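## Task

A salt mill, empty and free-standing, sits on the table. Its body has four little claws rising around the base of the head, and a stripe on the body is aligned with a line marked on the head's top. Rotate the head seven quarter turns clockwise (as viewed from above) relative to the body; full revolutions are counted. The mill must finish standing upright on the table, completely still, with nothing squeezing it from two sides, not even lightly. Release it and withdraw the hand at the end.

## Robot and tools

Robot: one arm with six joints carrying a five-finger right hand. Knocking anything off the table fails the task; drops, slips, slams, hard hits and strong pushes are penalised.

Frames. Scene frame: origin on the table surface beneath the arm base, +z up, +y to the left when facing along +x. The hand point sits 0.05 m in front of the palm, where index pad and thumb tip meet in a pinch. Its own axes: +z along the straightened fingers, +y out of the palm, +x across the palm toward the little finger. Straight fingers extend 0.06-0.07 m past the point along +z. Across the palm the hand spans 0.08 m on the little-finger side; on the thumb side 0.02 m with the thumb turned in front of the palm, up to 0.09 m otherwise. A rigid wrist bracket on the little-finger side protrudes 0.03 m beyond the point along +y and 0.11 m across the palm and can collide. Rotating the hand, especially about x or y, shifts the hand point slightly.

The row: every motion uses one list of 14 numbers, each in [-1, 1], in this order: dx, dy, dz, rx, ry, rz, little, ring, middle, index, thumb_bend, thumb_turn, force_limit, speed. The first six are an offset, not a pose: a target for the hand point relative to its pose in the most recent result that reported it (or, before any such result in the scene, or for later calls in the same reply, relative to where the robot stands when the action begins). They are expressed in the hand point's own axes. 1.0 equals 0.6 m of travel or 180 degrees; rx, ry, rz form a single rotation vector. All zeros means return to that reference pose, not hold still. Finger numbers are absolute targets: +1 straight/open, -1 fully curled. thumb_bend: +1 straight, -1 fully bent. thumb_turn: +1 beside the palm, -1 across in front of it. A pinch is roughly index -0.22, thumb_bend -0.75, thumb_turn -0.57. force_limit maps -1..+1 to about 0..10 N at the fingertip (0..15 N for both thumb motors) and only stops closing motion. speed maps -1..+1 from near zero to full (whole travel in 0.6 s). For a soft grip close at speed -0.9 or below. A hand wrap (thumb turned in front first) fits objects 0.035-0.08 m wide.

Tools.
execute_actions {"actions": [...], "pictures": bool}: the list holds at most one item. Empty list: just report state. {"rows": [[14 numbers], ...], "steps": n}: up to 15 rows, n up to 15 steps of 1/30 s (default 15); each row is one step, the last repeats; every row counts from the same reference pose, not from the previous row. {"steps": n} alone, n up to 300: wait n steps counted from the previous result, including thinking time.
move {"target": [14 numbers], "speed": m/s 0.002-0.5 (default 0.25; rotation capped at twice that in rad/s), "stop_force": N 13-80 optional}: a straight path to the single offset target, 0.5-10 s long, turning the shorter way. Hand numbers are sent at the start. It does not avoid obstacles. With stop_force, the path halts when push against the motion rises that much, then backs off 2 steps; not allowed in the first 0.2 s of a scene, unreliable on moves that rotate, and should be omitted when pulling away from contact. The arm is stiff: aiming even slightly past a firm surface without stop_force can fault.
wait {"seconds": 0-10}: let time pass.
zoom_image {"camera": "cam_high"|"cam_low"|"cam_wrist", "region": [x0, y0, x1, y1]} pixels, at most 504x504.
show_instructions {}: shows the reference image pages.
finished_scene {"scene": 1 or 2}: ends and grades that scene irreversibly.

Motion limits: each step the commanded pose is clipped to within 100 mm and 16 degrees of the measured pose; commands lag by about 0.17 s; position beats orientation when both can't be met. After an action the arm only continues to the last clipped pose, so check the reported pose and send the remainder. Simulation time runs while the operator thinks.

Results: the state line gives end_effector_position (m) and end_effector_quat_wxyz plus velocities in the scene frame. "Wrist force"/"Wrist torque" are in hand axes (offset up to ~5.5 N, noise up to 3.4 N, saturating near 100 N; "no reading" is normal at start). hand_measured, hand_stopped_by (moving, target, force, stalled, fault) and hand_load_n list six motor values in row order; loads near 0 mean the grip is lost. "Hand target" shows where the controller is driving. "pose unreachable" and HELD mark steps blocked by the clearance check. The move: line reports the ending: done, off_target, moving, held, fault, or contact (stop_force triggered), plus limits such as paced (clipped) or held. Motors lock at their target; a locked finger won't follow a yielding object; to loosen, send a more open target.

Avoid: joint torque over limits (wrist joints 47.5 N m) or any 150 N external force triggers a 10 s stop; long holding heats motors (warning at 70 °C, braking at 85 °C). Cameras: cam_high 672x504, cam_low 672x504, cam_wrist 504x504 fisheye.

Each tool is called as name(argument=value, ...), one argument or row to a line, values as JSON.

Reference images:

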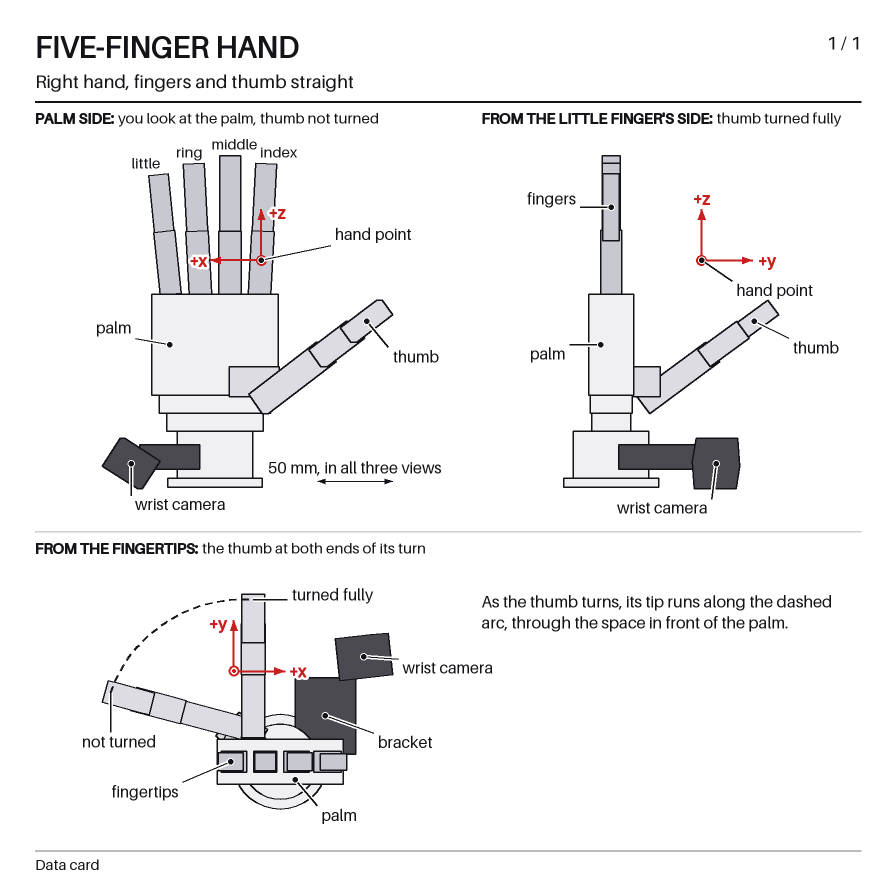

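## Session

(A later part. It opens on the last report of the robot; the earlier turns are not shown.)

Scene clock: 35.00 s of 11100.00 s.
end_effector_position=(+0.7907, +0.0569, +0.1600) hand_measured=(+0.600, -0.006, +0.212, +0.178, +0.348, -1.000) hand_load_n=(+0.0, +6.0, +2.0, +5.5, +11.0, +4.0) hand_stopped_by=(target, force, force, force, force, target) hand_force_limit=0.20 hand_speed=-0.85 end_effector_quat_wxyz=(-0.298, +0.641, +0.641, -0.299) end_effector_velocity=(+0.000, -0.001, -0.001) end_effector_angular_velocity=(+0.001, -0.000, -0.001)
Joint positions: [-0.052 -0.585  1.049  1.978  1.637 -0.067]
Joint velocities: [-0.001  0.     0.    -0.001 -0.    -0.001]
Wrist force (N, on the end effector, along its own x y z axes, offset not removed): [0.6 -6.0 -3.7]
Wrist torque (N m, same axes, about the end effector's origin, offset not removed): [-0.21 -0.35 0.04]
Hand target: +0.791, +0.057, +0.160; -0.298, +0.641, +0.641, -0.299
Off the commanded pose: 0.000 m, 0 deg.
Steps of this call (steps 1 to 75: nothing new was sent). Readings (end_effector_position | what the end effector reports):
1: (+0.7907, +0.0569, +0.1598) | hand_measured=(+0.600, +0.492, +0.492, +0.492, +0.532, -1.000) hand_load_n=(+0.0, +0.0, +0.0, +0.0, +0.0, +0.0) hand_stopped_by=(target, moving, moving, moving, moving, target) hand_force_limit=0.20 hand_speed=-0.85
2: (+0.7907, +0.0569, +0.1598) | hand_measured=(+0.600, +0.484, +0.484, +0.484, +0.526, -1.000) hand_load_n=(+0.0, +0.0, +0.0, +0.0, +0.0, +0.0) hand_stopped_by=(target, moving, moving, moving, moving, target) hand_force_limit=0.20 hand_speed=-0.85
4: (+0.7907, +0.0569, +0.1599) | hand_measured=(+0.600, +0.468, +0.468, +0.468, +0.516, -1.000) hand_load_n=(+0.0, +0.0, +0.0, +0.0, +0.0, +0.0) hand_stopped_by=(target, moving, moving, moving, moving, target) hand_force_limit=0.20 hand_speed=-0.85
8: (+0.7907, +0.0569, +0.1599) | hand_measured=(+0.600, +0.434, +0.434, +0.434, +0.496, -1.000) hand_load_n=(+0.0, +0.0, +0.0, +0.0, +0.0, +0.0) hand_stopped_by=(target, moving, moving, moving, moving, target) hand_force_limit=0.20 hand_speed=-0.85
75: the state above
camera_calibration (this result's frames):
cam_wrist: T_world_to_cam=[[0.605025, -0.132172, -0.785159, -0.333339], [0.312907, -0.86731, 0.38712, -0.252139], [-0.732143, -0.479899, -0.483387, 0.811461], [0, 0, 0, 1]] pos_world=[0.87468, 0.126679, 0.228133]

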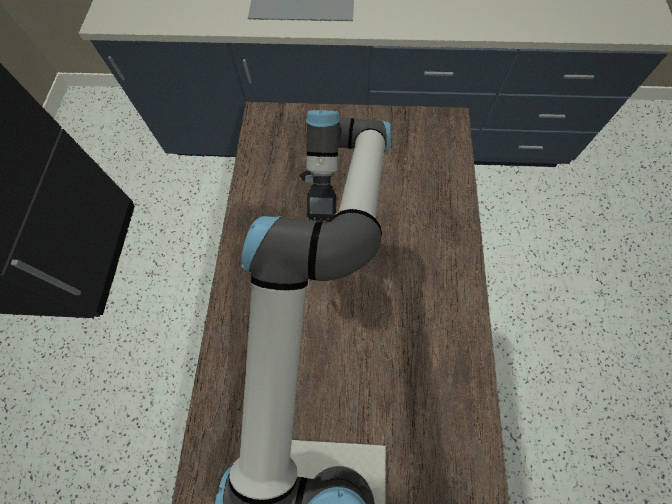

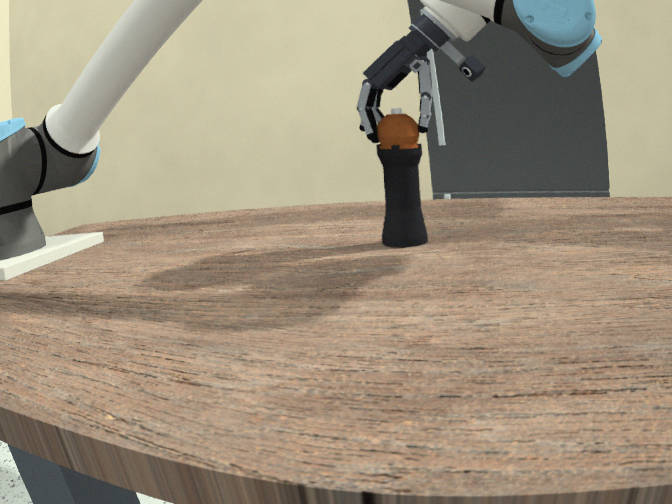

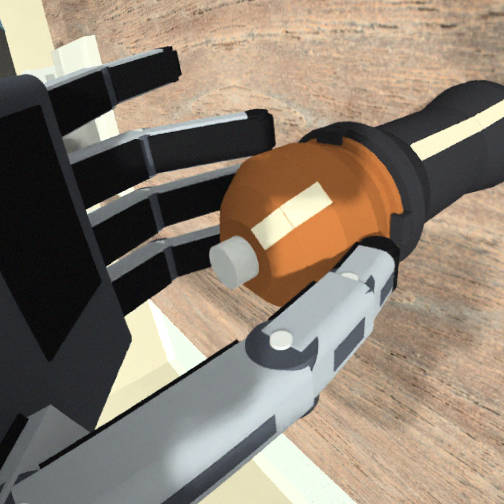

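move(
  target=[0,-0.0045,0.0072,0,0,0,0.6,-0.2,-0.2,-0.2,-0.5,-1,0.2,-0.85],
  speed=0.01,
)

move(
  target=[-0.003,-0.008,0.0095,0,0.1277,0.1072,0.6,-0.2,-0.2,-0.2,-0.5,-1,0.2,-0.85],
  speed=0.1,
)

zoom_image(
  camera="cam_low",
  region=[290, 40, 510, 260],
)

Scene clock: 38.40 s of 11100.00 s.
end_effector_position=(+0.7860, +0.0569, +0.1593) hand_measured=(+0.600, -0.006, +0.212, +0.178, +0.348, -1.000) hand_load_n=(+0.0, +4.5, +2.0, +6.0, +10.5, +2.0) hand_stopped_by=(target, force, force, force, force, target) hand_force_limit=0.20 hand_speed=-0.85 end_effector_quat_wxyz=(-0.298, +0.641, +0.641, -0.299) end_effector_velocity=(-0.003, -0.001, -0.000) end_effector_angular_velocity=(-0.001, +0.002, -0.002)
Joint positions: [-0.052 -0.593  1.065  1.97   1.637 -0.067]
Joint velocities: [-0.001 -0.004  0.01  -0.004 -0.     0.001]
Wrist force (N, on the end effector, along its own x y z axes, offset not removed): [-0.1 -1.3 -3.3]
Wrist torque (N m, same axes, about the end effector's origin, offset not removed): [-0.07 -0.09 0.11]
Hand target: +0.786, +0.057, +0.159; -0.298, +0.641, +0.641, -0.299
Off the commanded pose: 0.000 m, 0 deg.
move: done
camera_calibration (this result's frames):
cam_wrist: T_world_to_cam=[[0.605011, -0.13215, -0.785174, -0.33102], [0.312918, -0.867319, 0.387092, -0.250384], [-0.732151, -0.47989, -0.483385, 0.807723], [0, 0, 0, 1]] pos_world=[0.869995, 0.126711, 0.227455]

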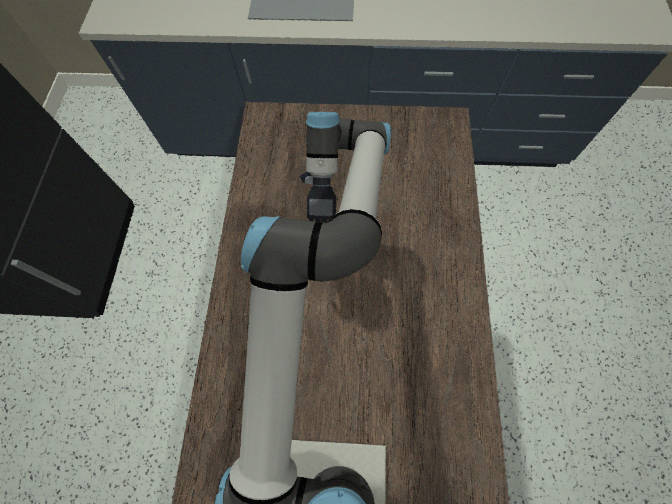

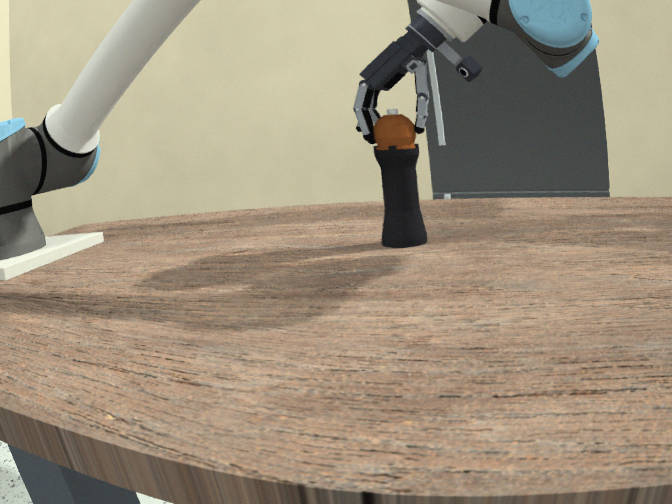

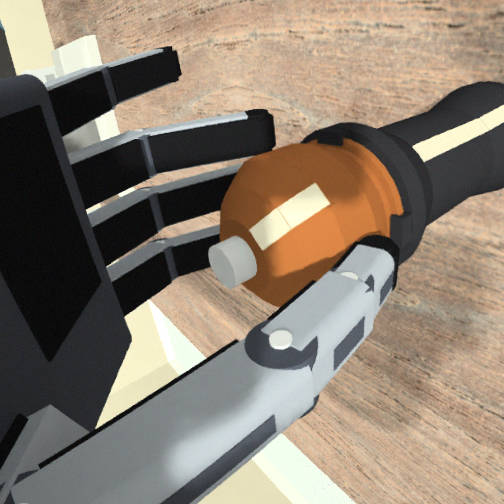

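Scene clock: 41.43 s of 11100.00 s.
end_effector_position=(+0.7786, +0.0551, +0.1594) hand_measured=(+0.600, -0.006, +0.212, +0.178, +0.348, -1.000) hand_load_n=(+0.0, +3.5, +1.5, +5.5, +10.0, +1.0) hand_stopped_by=(target, force, force, force, force, target) hand_force_limit=0.20 hand_speed=-0.85 end_effector_quat_wxyz=(-0.366, +0.785, +0.454, -0.211) end_effector_velocity=(-0.000, +0.001, +0.001) end_effector_angular_velocity=(-0.001, -0.002, -0.016)
Joint positions: [-0.149 -0.62   1.117  1.923  1.313  0.211]
Joint velocities: [-0.002 -0.003  0.004 -0.005 -0.01   0.01 ]
Wrist force (N, on the end effector, along its own x y z axes, offset not removed): [1.8 -3.9 -6.7]
Wrist torque (N m, same axes, about the end effector's origin, offset not removed): [0.19 -0.14 -0.06]
Hand target: +0.779, +0.055, +0.159; -0.366, +0.785, +0.453, -0.211
Off the commanded pose: 0.000 m, 0 deg.
move: done
camera_calibration (this result's frames):
cam_wrist: T_world_to_cam=[[0.458502, -0.415712, -0.785468, -0.196993], [-0.161156, -0.908085, 0.386536, 0.12181], [-0.873959, -0.0506446, -0.483353, 0.888287], [0, 0, 0, 1]] pos_world=[0.886278, 0.0737086, 0.227541]

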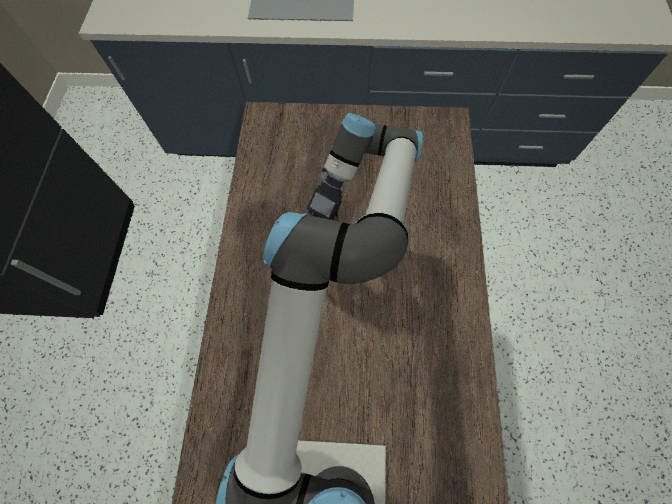

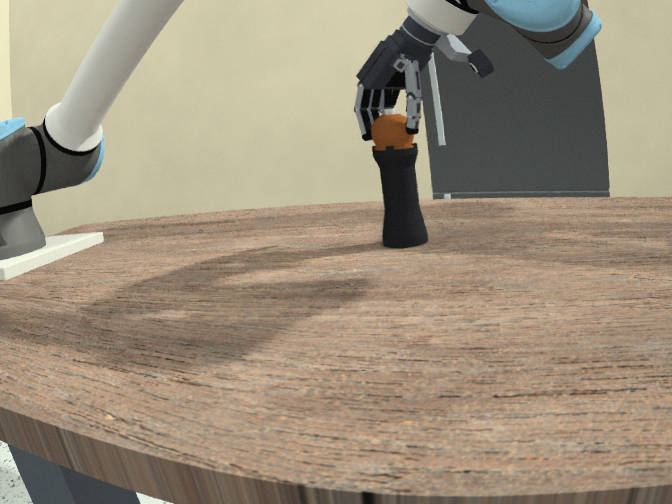

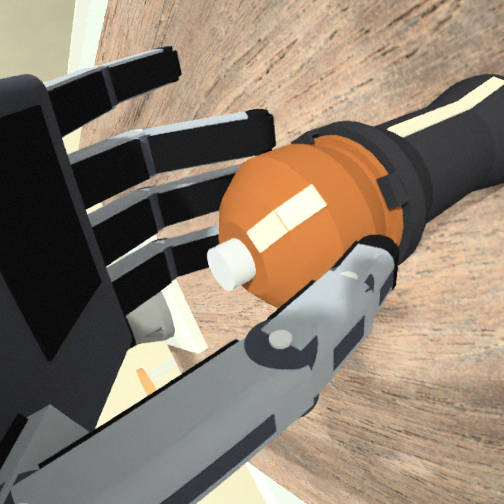

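Region (290, 40, 510, 260) of cam_low's 672x504 image, scaled by 2.291, with more detail than that image has.

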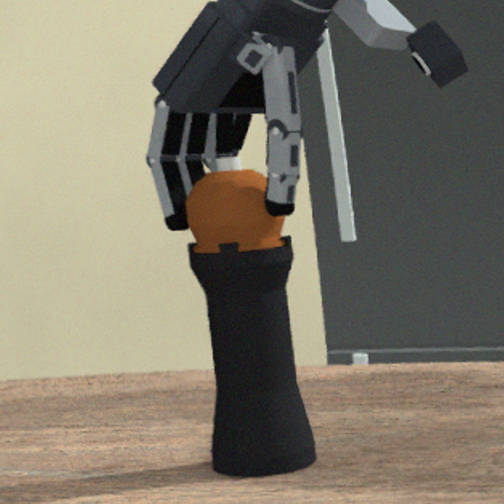

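move(
  target=[0.0018,-0.0057,0.008,0,0.2553,0.2143,0.6,-0.2,-0.2,-0.2,-0.5,-1,0.2,-0.85],
  speed=0.15,
)

zoom_image(
  camera="cam_low",
  region=[290, 40, 510, 260],
)

Scene clock: 47.70 s of 11100.00 s.
end_effector_position=(+0.7741, +0.0590, +0.1590) hand_measured=(+0.600, -0.006, +0.212, +0.178, +0.348, -1.000) hand_load_n=(+0.0, +3.0, +1.0, +5.5, +9.5, +1.0) hand_stopped_by=(target, force, force, force, force, target) hand_force_limit=0.20 hand_speed=-0.85 end_effector_quat_wxyz=(-0.423, +0.906, +0.002, -0.001) end_effector_velocity=(+0.000, -0.001, +0.000) end_effector_angular_velocity=(-0.003, -0.002, -0.020)
Joint positions: [-0.309 -0.798  1.38   1.391  0.761  1.041]
Joint velocities: [-0.003 -0.006  0.006 -0.02  -0.005  0.025]
Wrist force (N, on the end effector, along its own x y z axes, offset not removed): [0.4 -6.8 -9.9]
Wrist torque (N m, same axes, about the end effector's origin, offset not removed): [0.14 0.29 -0.25]
Hand target: +0.774, +0.059, +0.159; -0.423, +0.906, +0.001, -0.000
Off the commanded pose: 0.000 m, 0 deg.
move: done
camera_calibration (this result's frames):
cam_wrist: T_world_to_cam=[[-0.128926, -0.603736, -0.78669, 0.272462], [-0.866114, -0.317785, 0.385823, 0.635753], [-0.482934, 0.731106, -0.481933, 0.535306], [0, 0, 0, 1]] pos_world=[0.84428, -0.0248369, 0.227037]

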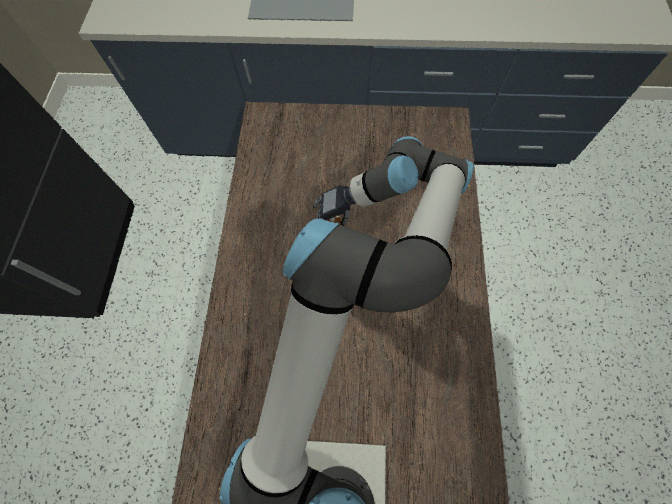

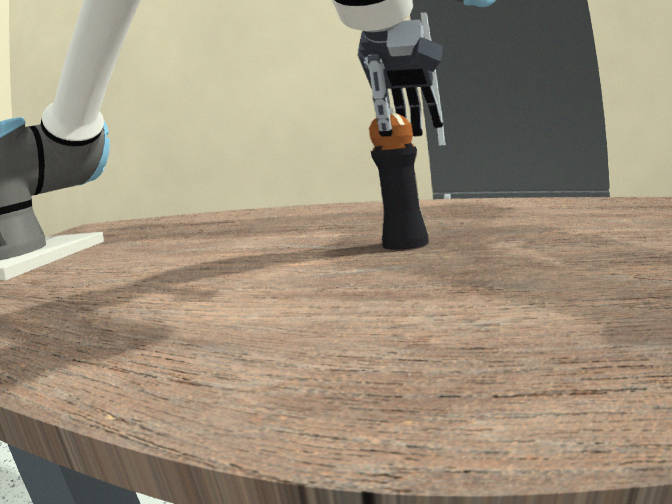

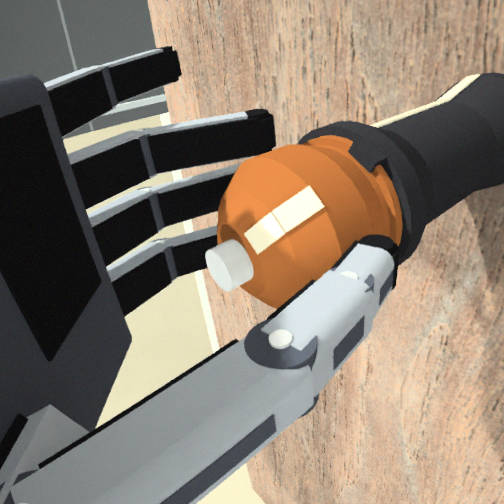

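Region (290, 40, 510, 260) of cam_low's 672x504 image, scaled by 2.291, with more detail than that image has.

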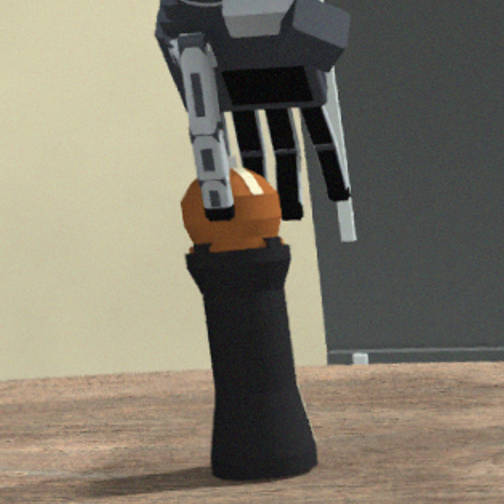

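move(
  target=[0.0085,-0.004,0.0048,0,0,0,0.6,-0.2,-0.2,-0.2,-0.5,-1,0.2,-0.85],
  speed=0.01,
)

zoom_image(
  camera="cam_low",
  region=[290, 40, 510, 260],
)

Scene clock: 50.43 s of 11100.00 s.
end_effector_position=(+0.7789, +0.0626, +0.1590) hand_measured=(+0.600, -0.006, +0.212, +0.178, +0.348, -1.000) hand_load_n=(+0.0, +3.5, +1.5, +6.0, +10.0, +2.0) hand_stopped_by=(target, force, force, force, force, target) hand_force_limit=0.20 hand_speed=-0.85 end_effector_quat_wxyz=(-0.423, +0.906, +0.002, -0.001) end_effector_velocity=(+0.002, +0.003, +0.001) end_effector_angular_velocity=(+0.001, +0.001, +0.001)
Joint positions: [-0.303 -0.793  1.368  1.392  0.758  1.05 ]
Joint velocities: [ 0.004  0.002 -0.006  0.002 -0.002  0.004]
Wrist force (N, on the end effector, along its own x y z axes, offset not removed): [-1.1 0.0 -2.3]
Wrist torque (N m, same axes, about the end effector's origin, offset not removed): [0.03 0.03 0.14]
Hand target: +0.779, +0.063, +0.159; -0.423, +0.906, +0.002, -0.001
Off the commanded pose: 0.000 m, 0 deg.
move: done
camera_calibration (this result's frames):
cam_wrist: T_world_to_cam=[[-0.129005, -0.603738, -0.786676, 0.275279], [-0.866149, -0.317673, 0.385837, 0.641051], [-0.48285, 0.731153, -0.481945, 0.534933], [0, 0, 0, 1]] pos_world=[0.84905, -0.0212769, 0.227023]

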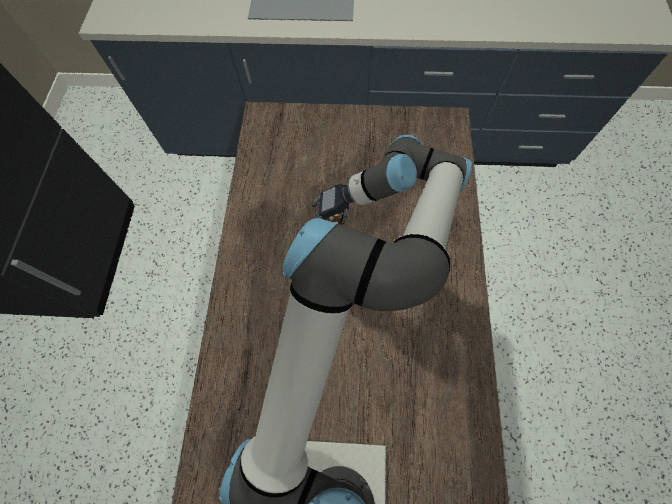

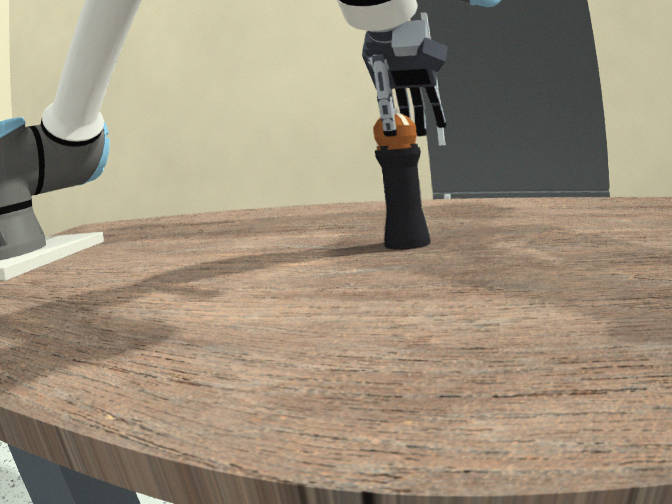

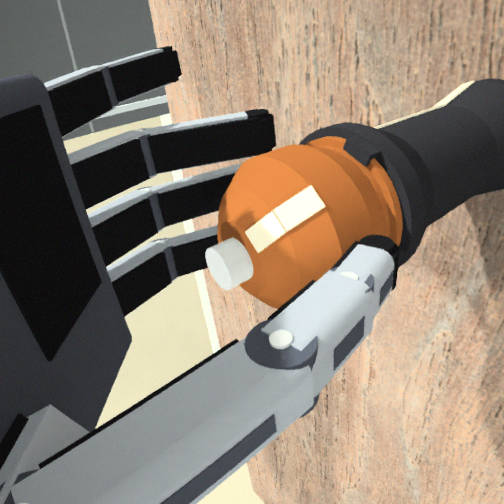

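Region (290, 40, 510, 260) of cam_low's 672x504 image, scaled by 2.291, with more detail than that image has.

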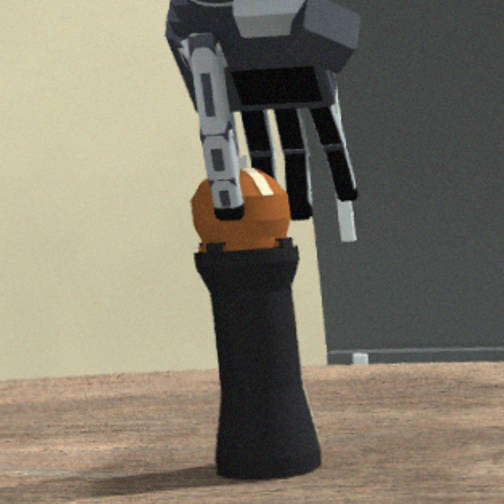

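move(
  target=[0,0.0013,0.0011,0,0,0,0.6,-0.2,-0.2,-0.2,-0.5,-1,0.2,-0.85],
  speed=0.005,
)

move(
  target=[0.0018,-0.0043,0.0051,0,0.1277,0.1072,0.6,-0.2,-0.2,-0.2,-0.5,-1,0.2,-0.85],
  speed=0.12,
)

zoom_image(
  camera="cam_low",
  region=[290, 40, 510, 260],
)

Scene clock: 52.37 s of 11100.00 s.
end_effector_position=(+0.7790, +0.0627, +0.1581) hand_measured=(+0.600, -0.006, +0.212, +0.178, +0.348, -1.000) hand_load_n=(+0.0, +2.5, +0.5, +5.5, +10.0, +1.5) hand_stopped_by=(target, force, force, force, force, target) hand_force_limit=0.20 hand_speed=-0.85 end_effector_quat_wxyz=(-0.423, +0.906, +0.002, -0.001) end_effector_velocity=(+0.000, -0.001, -0.000) end_effector_angular_velocity=(-0.001, +0.000, -0.001)
Joint positions: [-0.303 -0.792  1.368  1.391  0.758  1.05 ]
Joint velocities: [-0.001  0.001 -0.001 -0.001  0.     0.001]
Wrist force (N, on the end effector, along its own x y z axes, offset not removed): [2.0 -5.2 -10.8]
Wrist torque (N m, same axes, about the end effector's origin, offset not removed): [0.27 0.00 0.06]
Hand target: +0.779, +0.063, +0.158; -0.423, +0.906, +0.002, -0.001
Off the commanded pose: 0.000 m, 0 deg.
move: done
camera_calibration (this result's frames):
cam_wrist: T_world_to_cam=[[-0.128938, -0.60368, -0.786731, 0.274574], [-0.866163, -0.317729, 0.385759, 0.641489], [-0.482842, 0.731176, -0.481918, 0.534443], [0, 0, 0, 1]] pos_world=[0.849089, -0.0211977, 0.226113]

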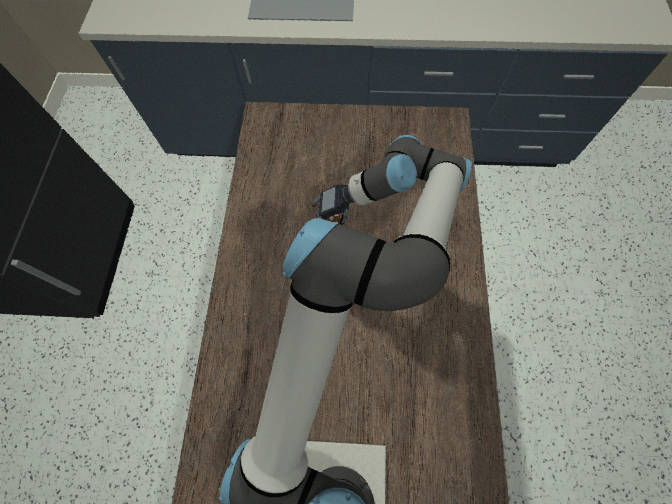

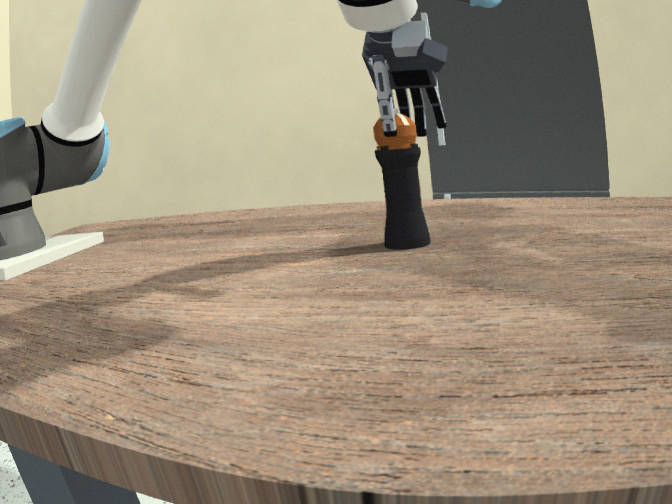

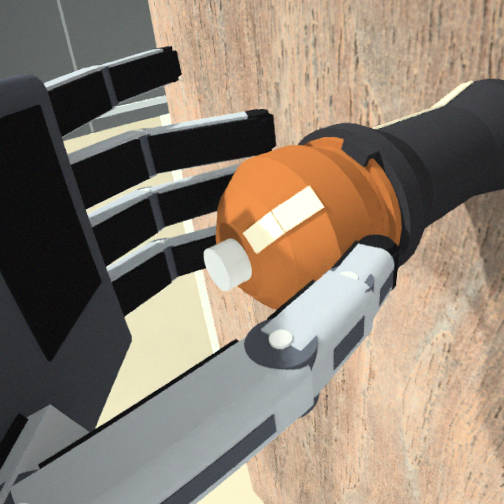

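Scene clock: 55.00 s of 11100.00 s.
end_effector_position=(+0.7799, +0.0666, +0.1581) hand_measured=(+0.600, -0.006, +0.210, +0.178, +0.348, -1.000) hand_load_n=(+0.0, +3.0, +1.0, +6.0, +10.0, +2.0) hand_stopped_by=(target, force, force, force, force, target) hand_force_limit=0.20 hand_speed=-0.85 end_effector_quat_wxyz=(-0.410, +0.876, -0.232, +0.108) end_effector_velocity=(+0.000, +0.001, -0.000) end_effector_angular_velocity=(-0.003, -0.002, -0.015)
Joint positions: [-0.33  -0.963  1.541  0.827  0.7    1.796]
Joint velocities: [ 0.002 -0.007  0.007 -0.022  0.005  0.026]
Wrist force (N, on the end effector, along its own x y z axes, offset not removed): [-1.7 2.5 -2.5]
Wrist torque (N m, same axes, about the end effector's origin, offset not removed): [0.47 0.14 0.03]
Hand target: +0.780, +0.067, +0.158; -0.409, +0.875, -0.233, +0.108
Off the commanded pose: 0.000 m, 0 deg.
move: done
camera_calibration (this result's frames):
cam_wrist: T_world_to_cam=[[-0.412916, -0.458493, -0.786947, 0.488879], [-0.909096, 0.155127, 0.386627, 0.645382], [-0.0551888, 0.875054, -0.480868, 0.188736], [0, 0, 0, 1]] pos_world=[0.798996, -0.0411234, 0.225957]

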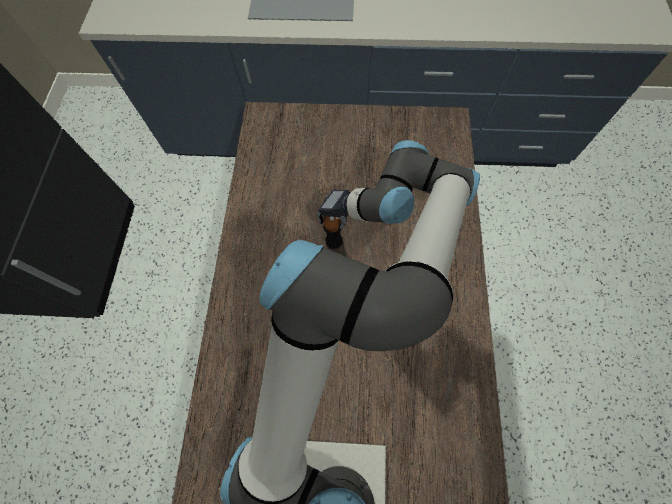

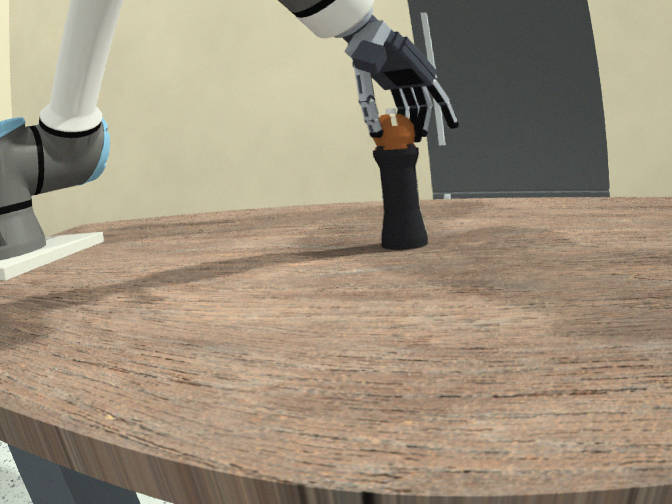

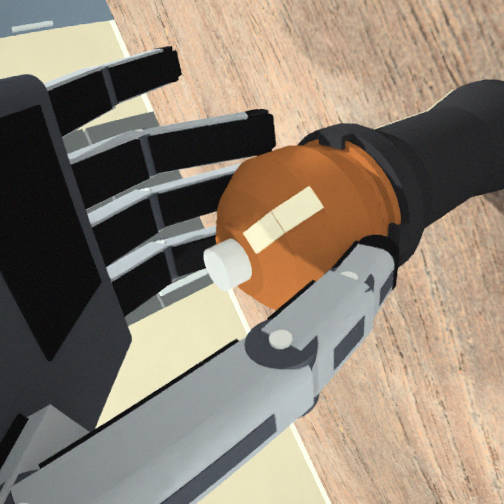

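Region (290, 40, 510, 260) of cam_low's 672x504 image, scaled by 2.291, with more detail than that image has.

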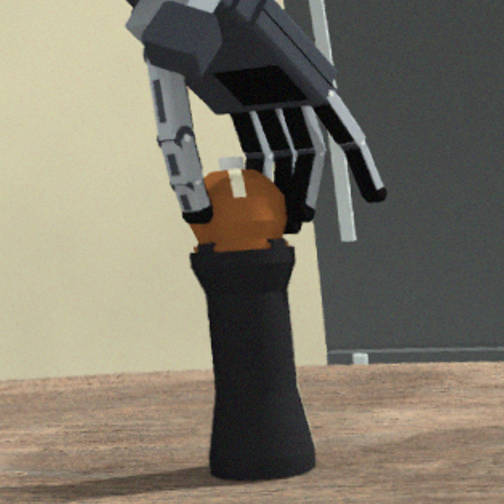

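move(
  target=[0,0.0011,0.0009,0,0,0,0.6,-0.2,-0.2,-0.2,-0.5,-1,0.2,-0.85],
  speed=0.005,
)

move(
  target=[0.0052,-0.0022,0.0058,0,0.1277,0.1072,0.6,-0.2,-0.2,-0.2,-0.5,-1,0.2,-0.85],
  speed=0.12,
)

zoom_image(
  camera="cam_low",
  region=[290, 40, 510, 260],
)

Scene clock: 57.07 s of 11100.00 s.
end_effector_position=(+0.7798, +0.0667, +0.1573) hand_measured=(+0.600, -0.006, +0.210, +0.178, +0.348, -1.000) hand_load_n=(+0.0, +2.5, +0.5, +6.0, +9.5, +1.0) hand_stopped_by=(target, force, force, force, force, target) hand_force_limit=0.20 hand_speed=-0.85 end_effector_quat_wxyz=(-0.410, +0.876, -0.232, +0.108) end_effector_velocity=(-0.001, +0.001, -0.001) end_effector_angular_velocity=(+0.001, +0.003, +0.001)
Joint positions: [-0.33  -0.962  1.542  0.825  0.7    1.796]
Joint velocities: [ 0.001  0.001  0.001  0.002 -0.    -0.001]
Wrist force (N, on the end effector, along its own x y z axes, offset not removed): [2.6 -4.3 -10.3]
Wrist torque (N m, same axes, about the end effector's origin, offset not removed): [0.34 -0.04 0.06]
Hand target: +0.780, +0.067, +0.157; -0.410, +0.876, -0.232, +0.108
Off the commanded pose: 0.000 m, 0 deg.
move: done
camera_calibration (this result's frames):
cam_wrist: T_world_to_cam=[[-0.412913, -0.458504, -0.786941, 0.4883], [-0.909101, 0.155201, 0.386585, 0.645663], [-0.0551171, 0.875035, -0.480911, 0.188256], [0, 0, 0, 1]] pos_world=[0.798975, -0.041051, 0.225194]

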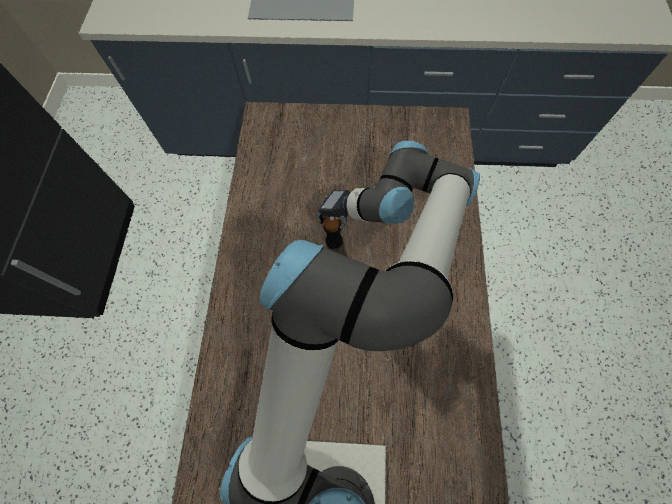

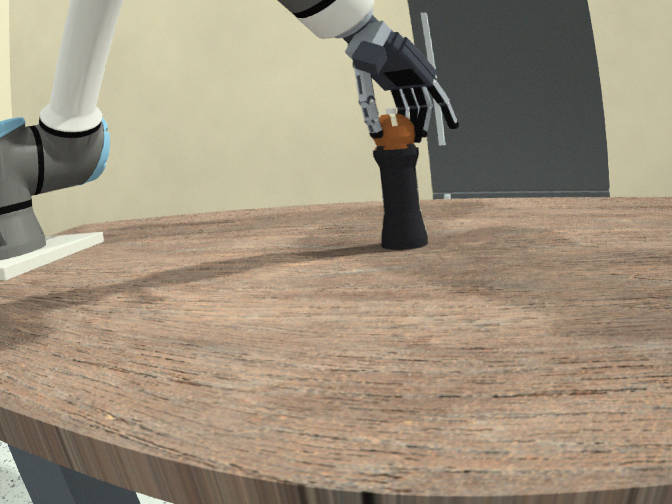

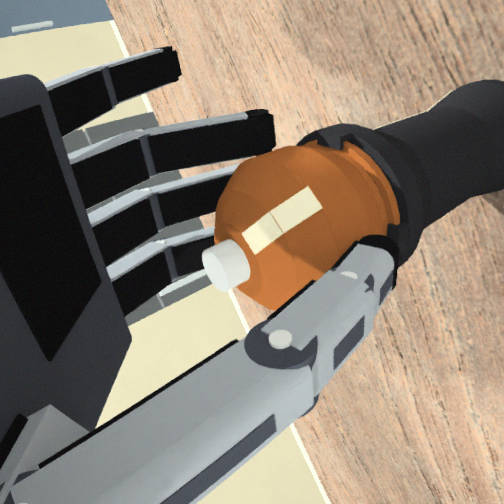

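Scene clock: 59.70 s of 11100.00 s.
end_effector_position=(+0.7842, +0.0683, +0.1559) hand_measured=(+0.600, -0.006, +0.210, +0.178, +0.348, -1.000) hand_load_n=(+0.0, +2.5, +0.5, +7.5, +8.5, +0.0) hand_stopped_by=(target, force, force, force, force, target) hand_force_limit=0.20 hand_speed=-0.85 end_effector_quat_wxyz=(-0.368, +0.786, -0.450, +0.209) end_effector_velocity=(-0.001, +0.000, -0.001) end_effector_angular_velocity=(+0.001, +0.002, -0.016)
Joint positions: [-0.295 -1.144  1.728  0.331  0.936  2.499]
Joint velocities: [ 0.002 -0.005  0.007 -0.01   0.01   0.017]
Wrist force (N, on the end effector, along its own x y z axes, offset not removed): [1.5 -8.1 -7.2]
Wrist torque (N m, same axes, about the end effector's origin, offset not removed): [0.27 0.01 -0.14]
Hand target: +0.784, +0.068, +0.156; -0.368, +0.786, -0.451, +0.210
Off the commanded pose: 0.000 m, 0 deg.
move: done
camera_calibration (this result's frames):
cam_wrist: T_world_to_cam=[[-0.587266, -0.191489, -0.786416, 0.608106], [-0.710633, 0.587088, 0.387721, 0.464617], [0.387451, 0.786549, -0.480856, -0.154591], [0, 0, 0, 1]] pos_world=[0.747189, -0.0347323, 0.223747]

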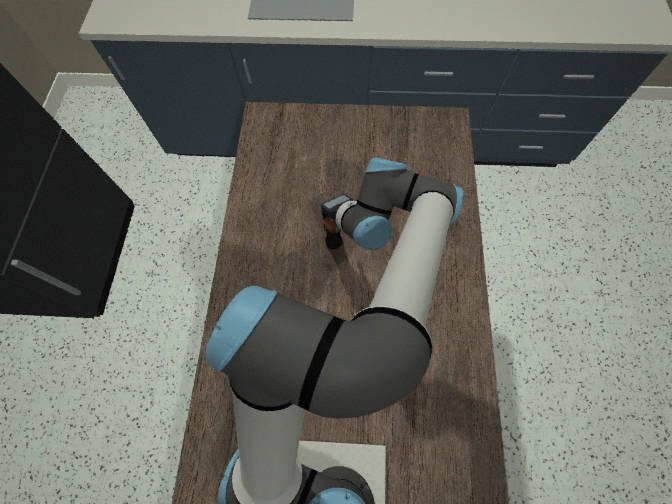

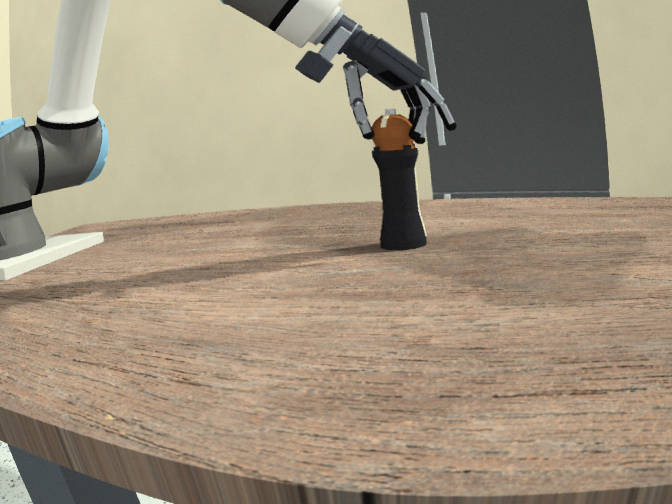

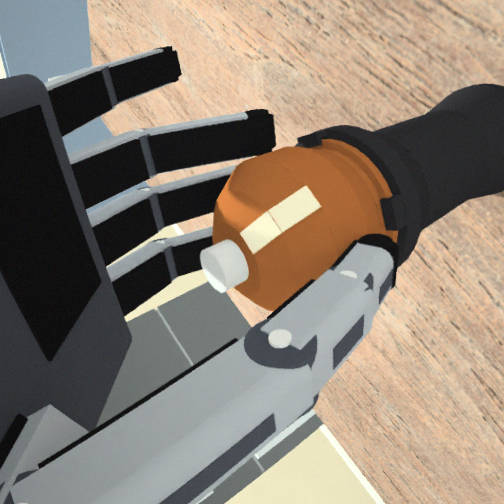

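Region (290, 40, 510, 260) of cam_low's 672x504 image, scaled by 2.291, with more detail than that image has.

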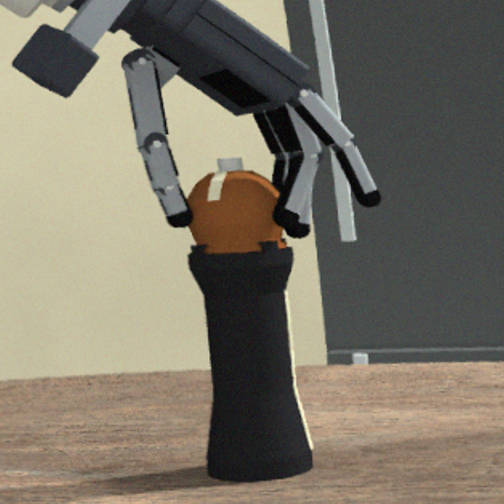

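move(
  target=[0,0,0,0,0,0,0.6,0.45,0.45,0.45,0.6,-1,0.2,0],
)

move(
  target=[0,-0.002,-0.002,0.045,0,0,0.6,0.45,0.45,0.45,0.6,-1,0.2,0],
  speed=0.1,
)

zoom_image(
  camera="cam_low",
  region=[290, 40, 510, 260],
)

Scene clock: 62.80 s of 11100.00 s.
end_effector_position=(+0.7842, +0.0683, +0.1559) hand_measured=(+0.600, +0.450, +0.450, +0.450, +0.600, -1.000) hand_load_n=(+0.0, +0.0, +0.0, +0.0, +0.0, +0.0) hand_stopped_by=(target, target, target, target, target, target) hand_force_limit=0.20 hand_speed=0.00 end_effector_quat_wxyz=(-0.368, +0.786, -0.450, +0.209) end_effector_velocity=(+0.000, -0.000, -0.000) end_effector_angular_velocity=(+0.001, -0.000, +0.001)
Joint positions: [-0.295 -1.144  1.728  0.331  0.936  2.499]
Joint velocities: [-0.     0.001 -0.001 -0.    -0.001 -0.001]
Wrist force (N, on the end effector, along its own x y z axes, offset not removed): [0.6 0.5 -1.9]
Wrist torque (N m, same axes, about the end effector's origin, offset not removed): [0.29 -0.22 0.13]
Hand target: +0.784, +0.068, +0.156; -0.368, +0.786, -0.450, +0.209
Off the commanded pose: 0.000 m, 0 deg.
move: done
camera_calibration (this result's frames):
cam_wrist: T_world_to_cam=[[-0.587252, -0.191492, -0.786426, 0.608116], [-0.710626, 0.587119, 0.387688, 0.464563], [0.387486, 0.786526, -0.480866, -0.154658], [0, 0, 0, 1]] pos_world=[0.747176, -0.0346618, 0.223763]

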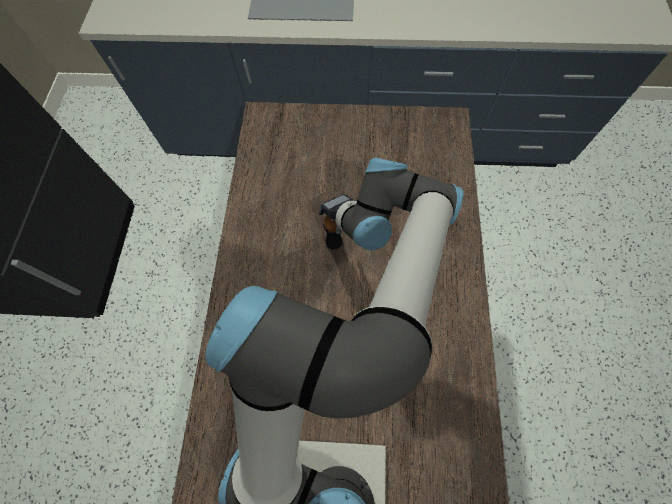

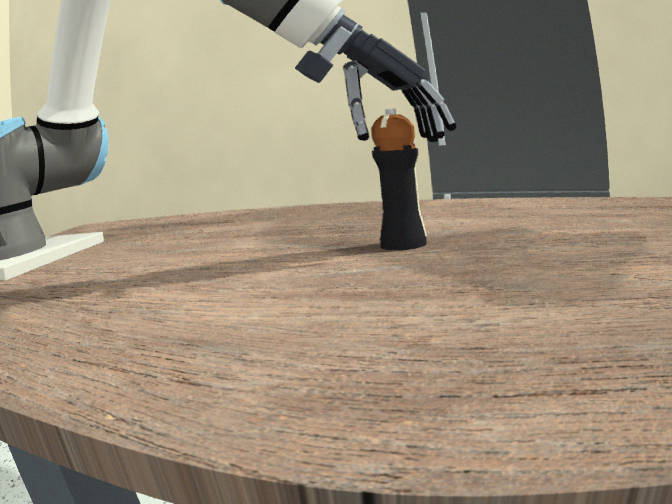

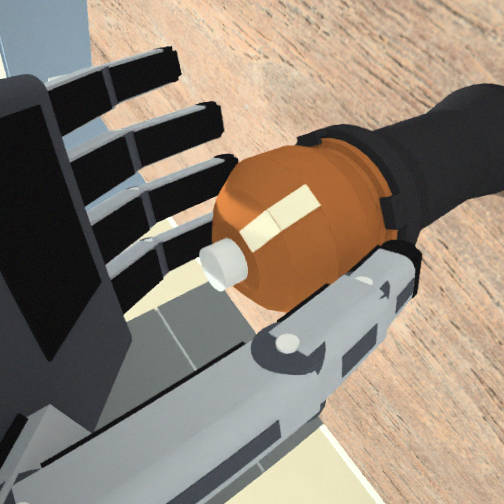

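Scene clock: 63.93 s of 11100.00 s.
end_effector_position=(+0.7840, +0.0682, +0.1576) hand_measured=(+0.600, +0.450, +0.450, +0.450, +0.600, -1.000) hand_load_n=(+0.0, +0.0, +0.0, +0.0, +0.0, +0.0) hand_stopped_by=(target, target, target, target, target, target) hand_force_limit=0.20 hand_speed=0.00 end_effector_quat_wxyz=(-0.422, +0.759, -0.434, +0.240) end_effector_velocity=(+0.000, +0.001, +0.001) end_effector_angular_velocity=(+0.009, -0.014, -0.001)
Joint positions: [-0.331 -1.179  1.808  0.162  0.832  2.557]
Joint velocities: [-0.002 -0.005  0.009 -0.02  -0.011  0.011]
Wrist force (N, on the end effector, along its own x y z axes, offset not removed): [-0.6 -0.1 -0.4]
Wrist torque (N m, same axes, about the end effector's origin, offset not removed): [0.02 -0.15 0.12]
Hand target: +0.784, +0.068, +0.158; -0.423, +0.758, -0.434, +0.240
Off the commanded pose: 0.000 m, 0 deg.
move: done
camera_calibration (this result's frames):
cam_wrist: T_world_to_cam=[[-0.488142, -0.133162, -0.862546, 0.53963], [-0.75449, 0.561163, 0.340355, 0.507461], [0.438706, 0.816924, -0.374397, -0.212729], [0, 0, 0, 1]] pos_world=[0.739616, -0.0391263, 0.213094]

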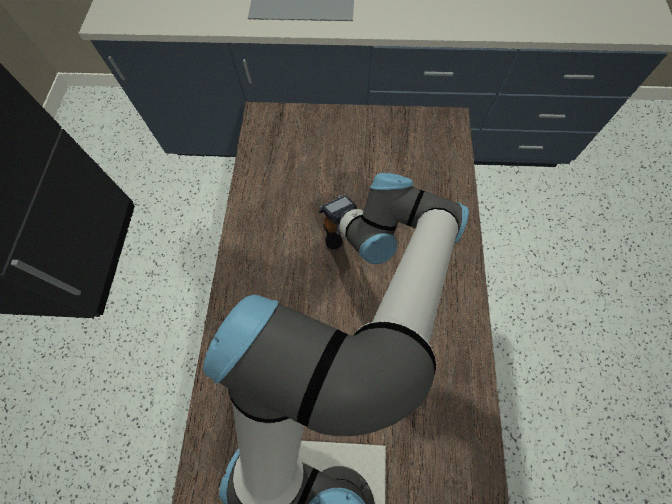

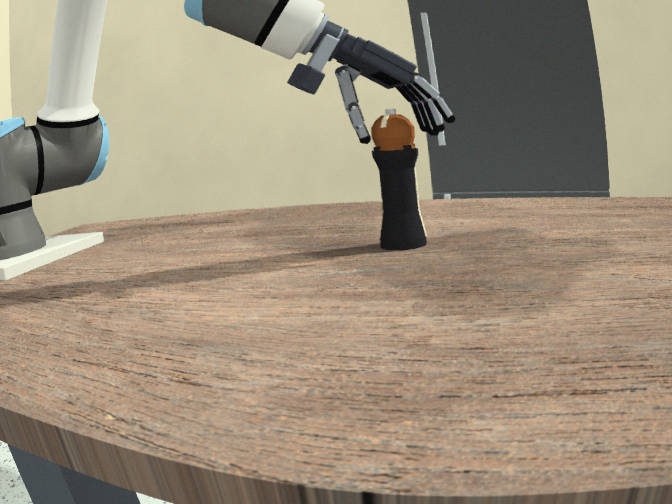

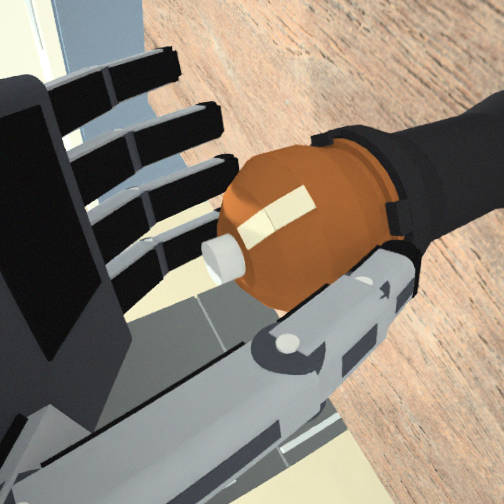

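Region (290, 40, 510, 260) of cam_low's 672x504 image, scaled by 2.291, with more detail than that image has.

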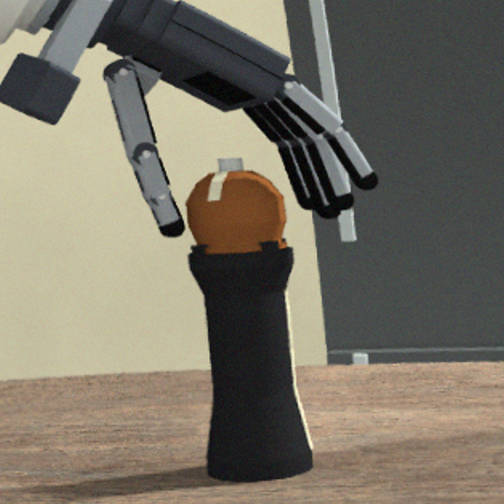

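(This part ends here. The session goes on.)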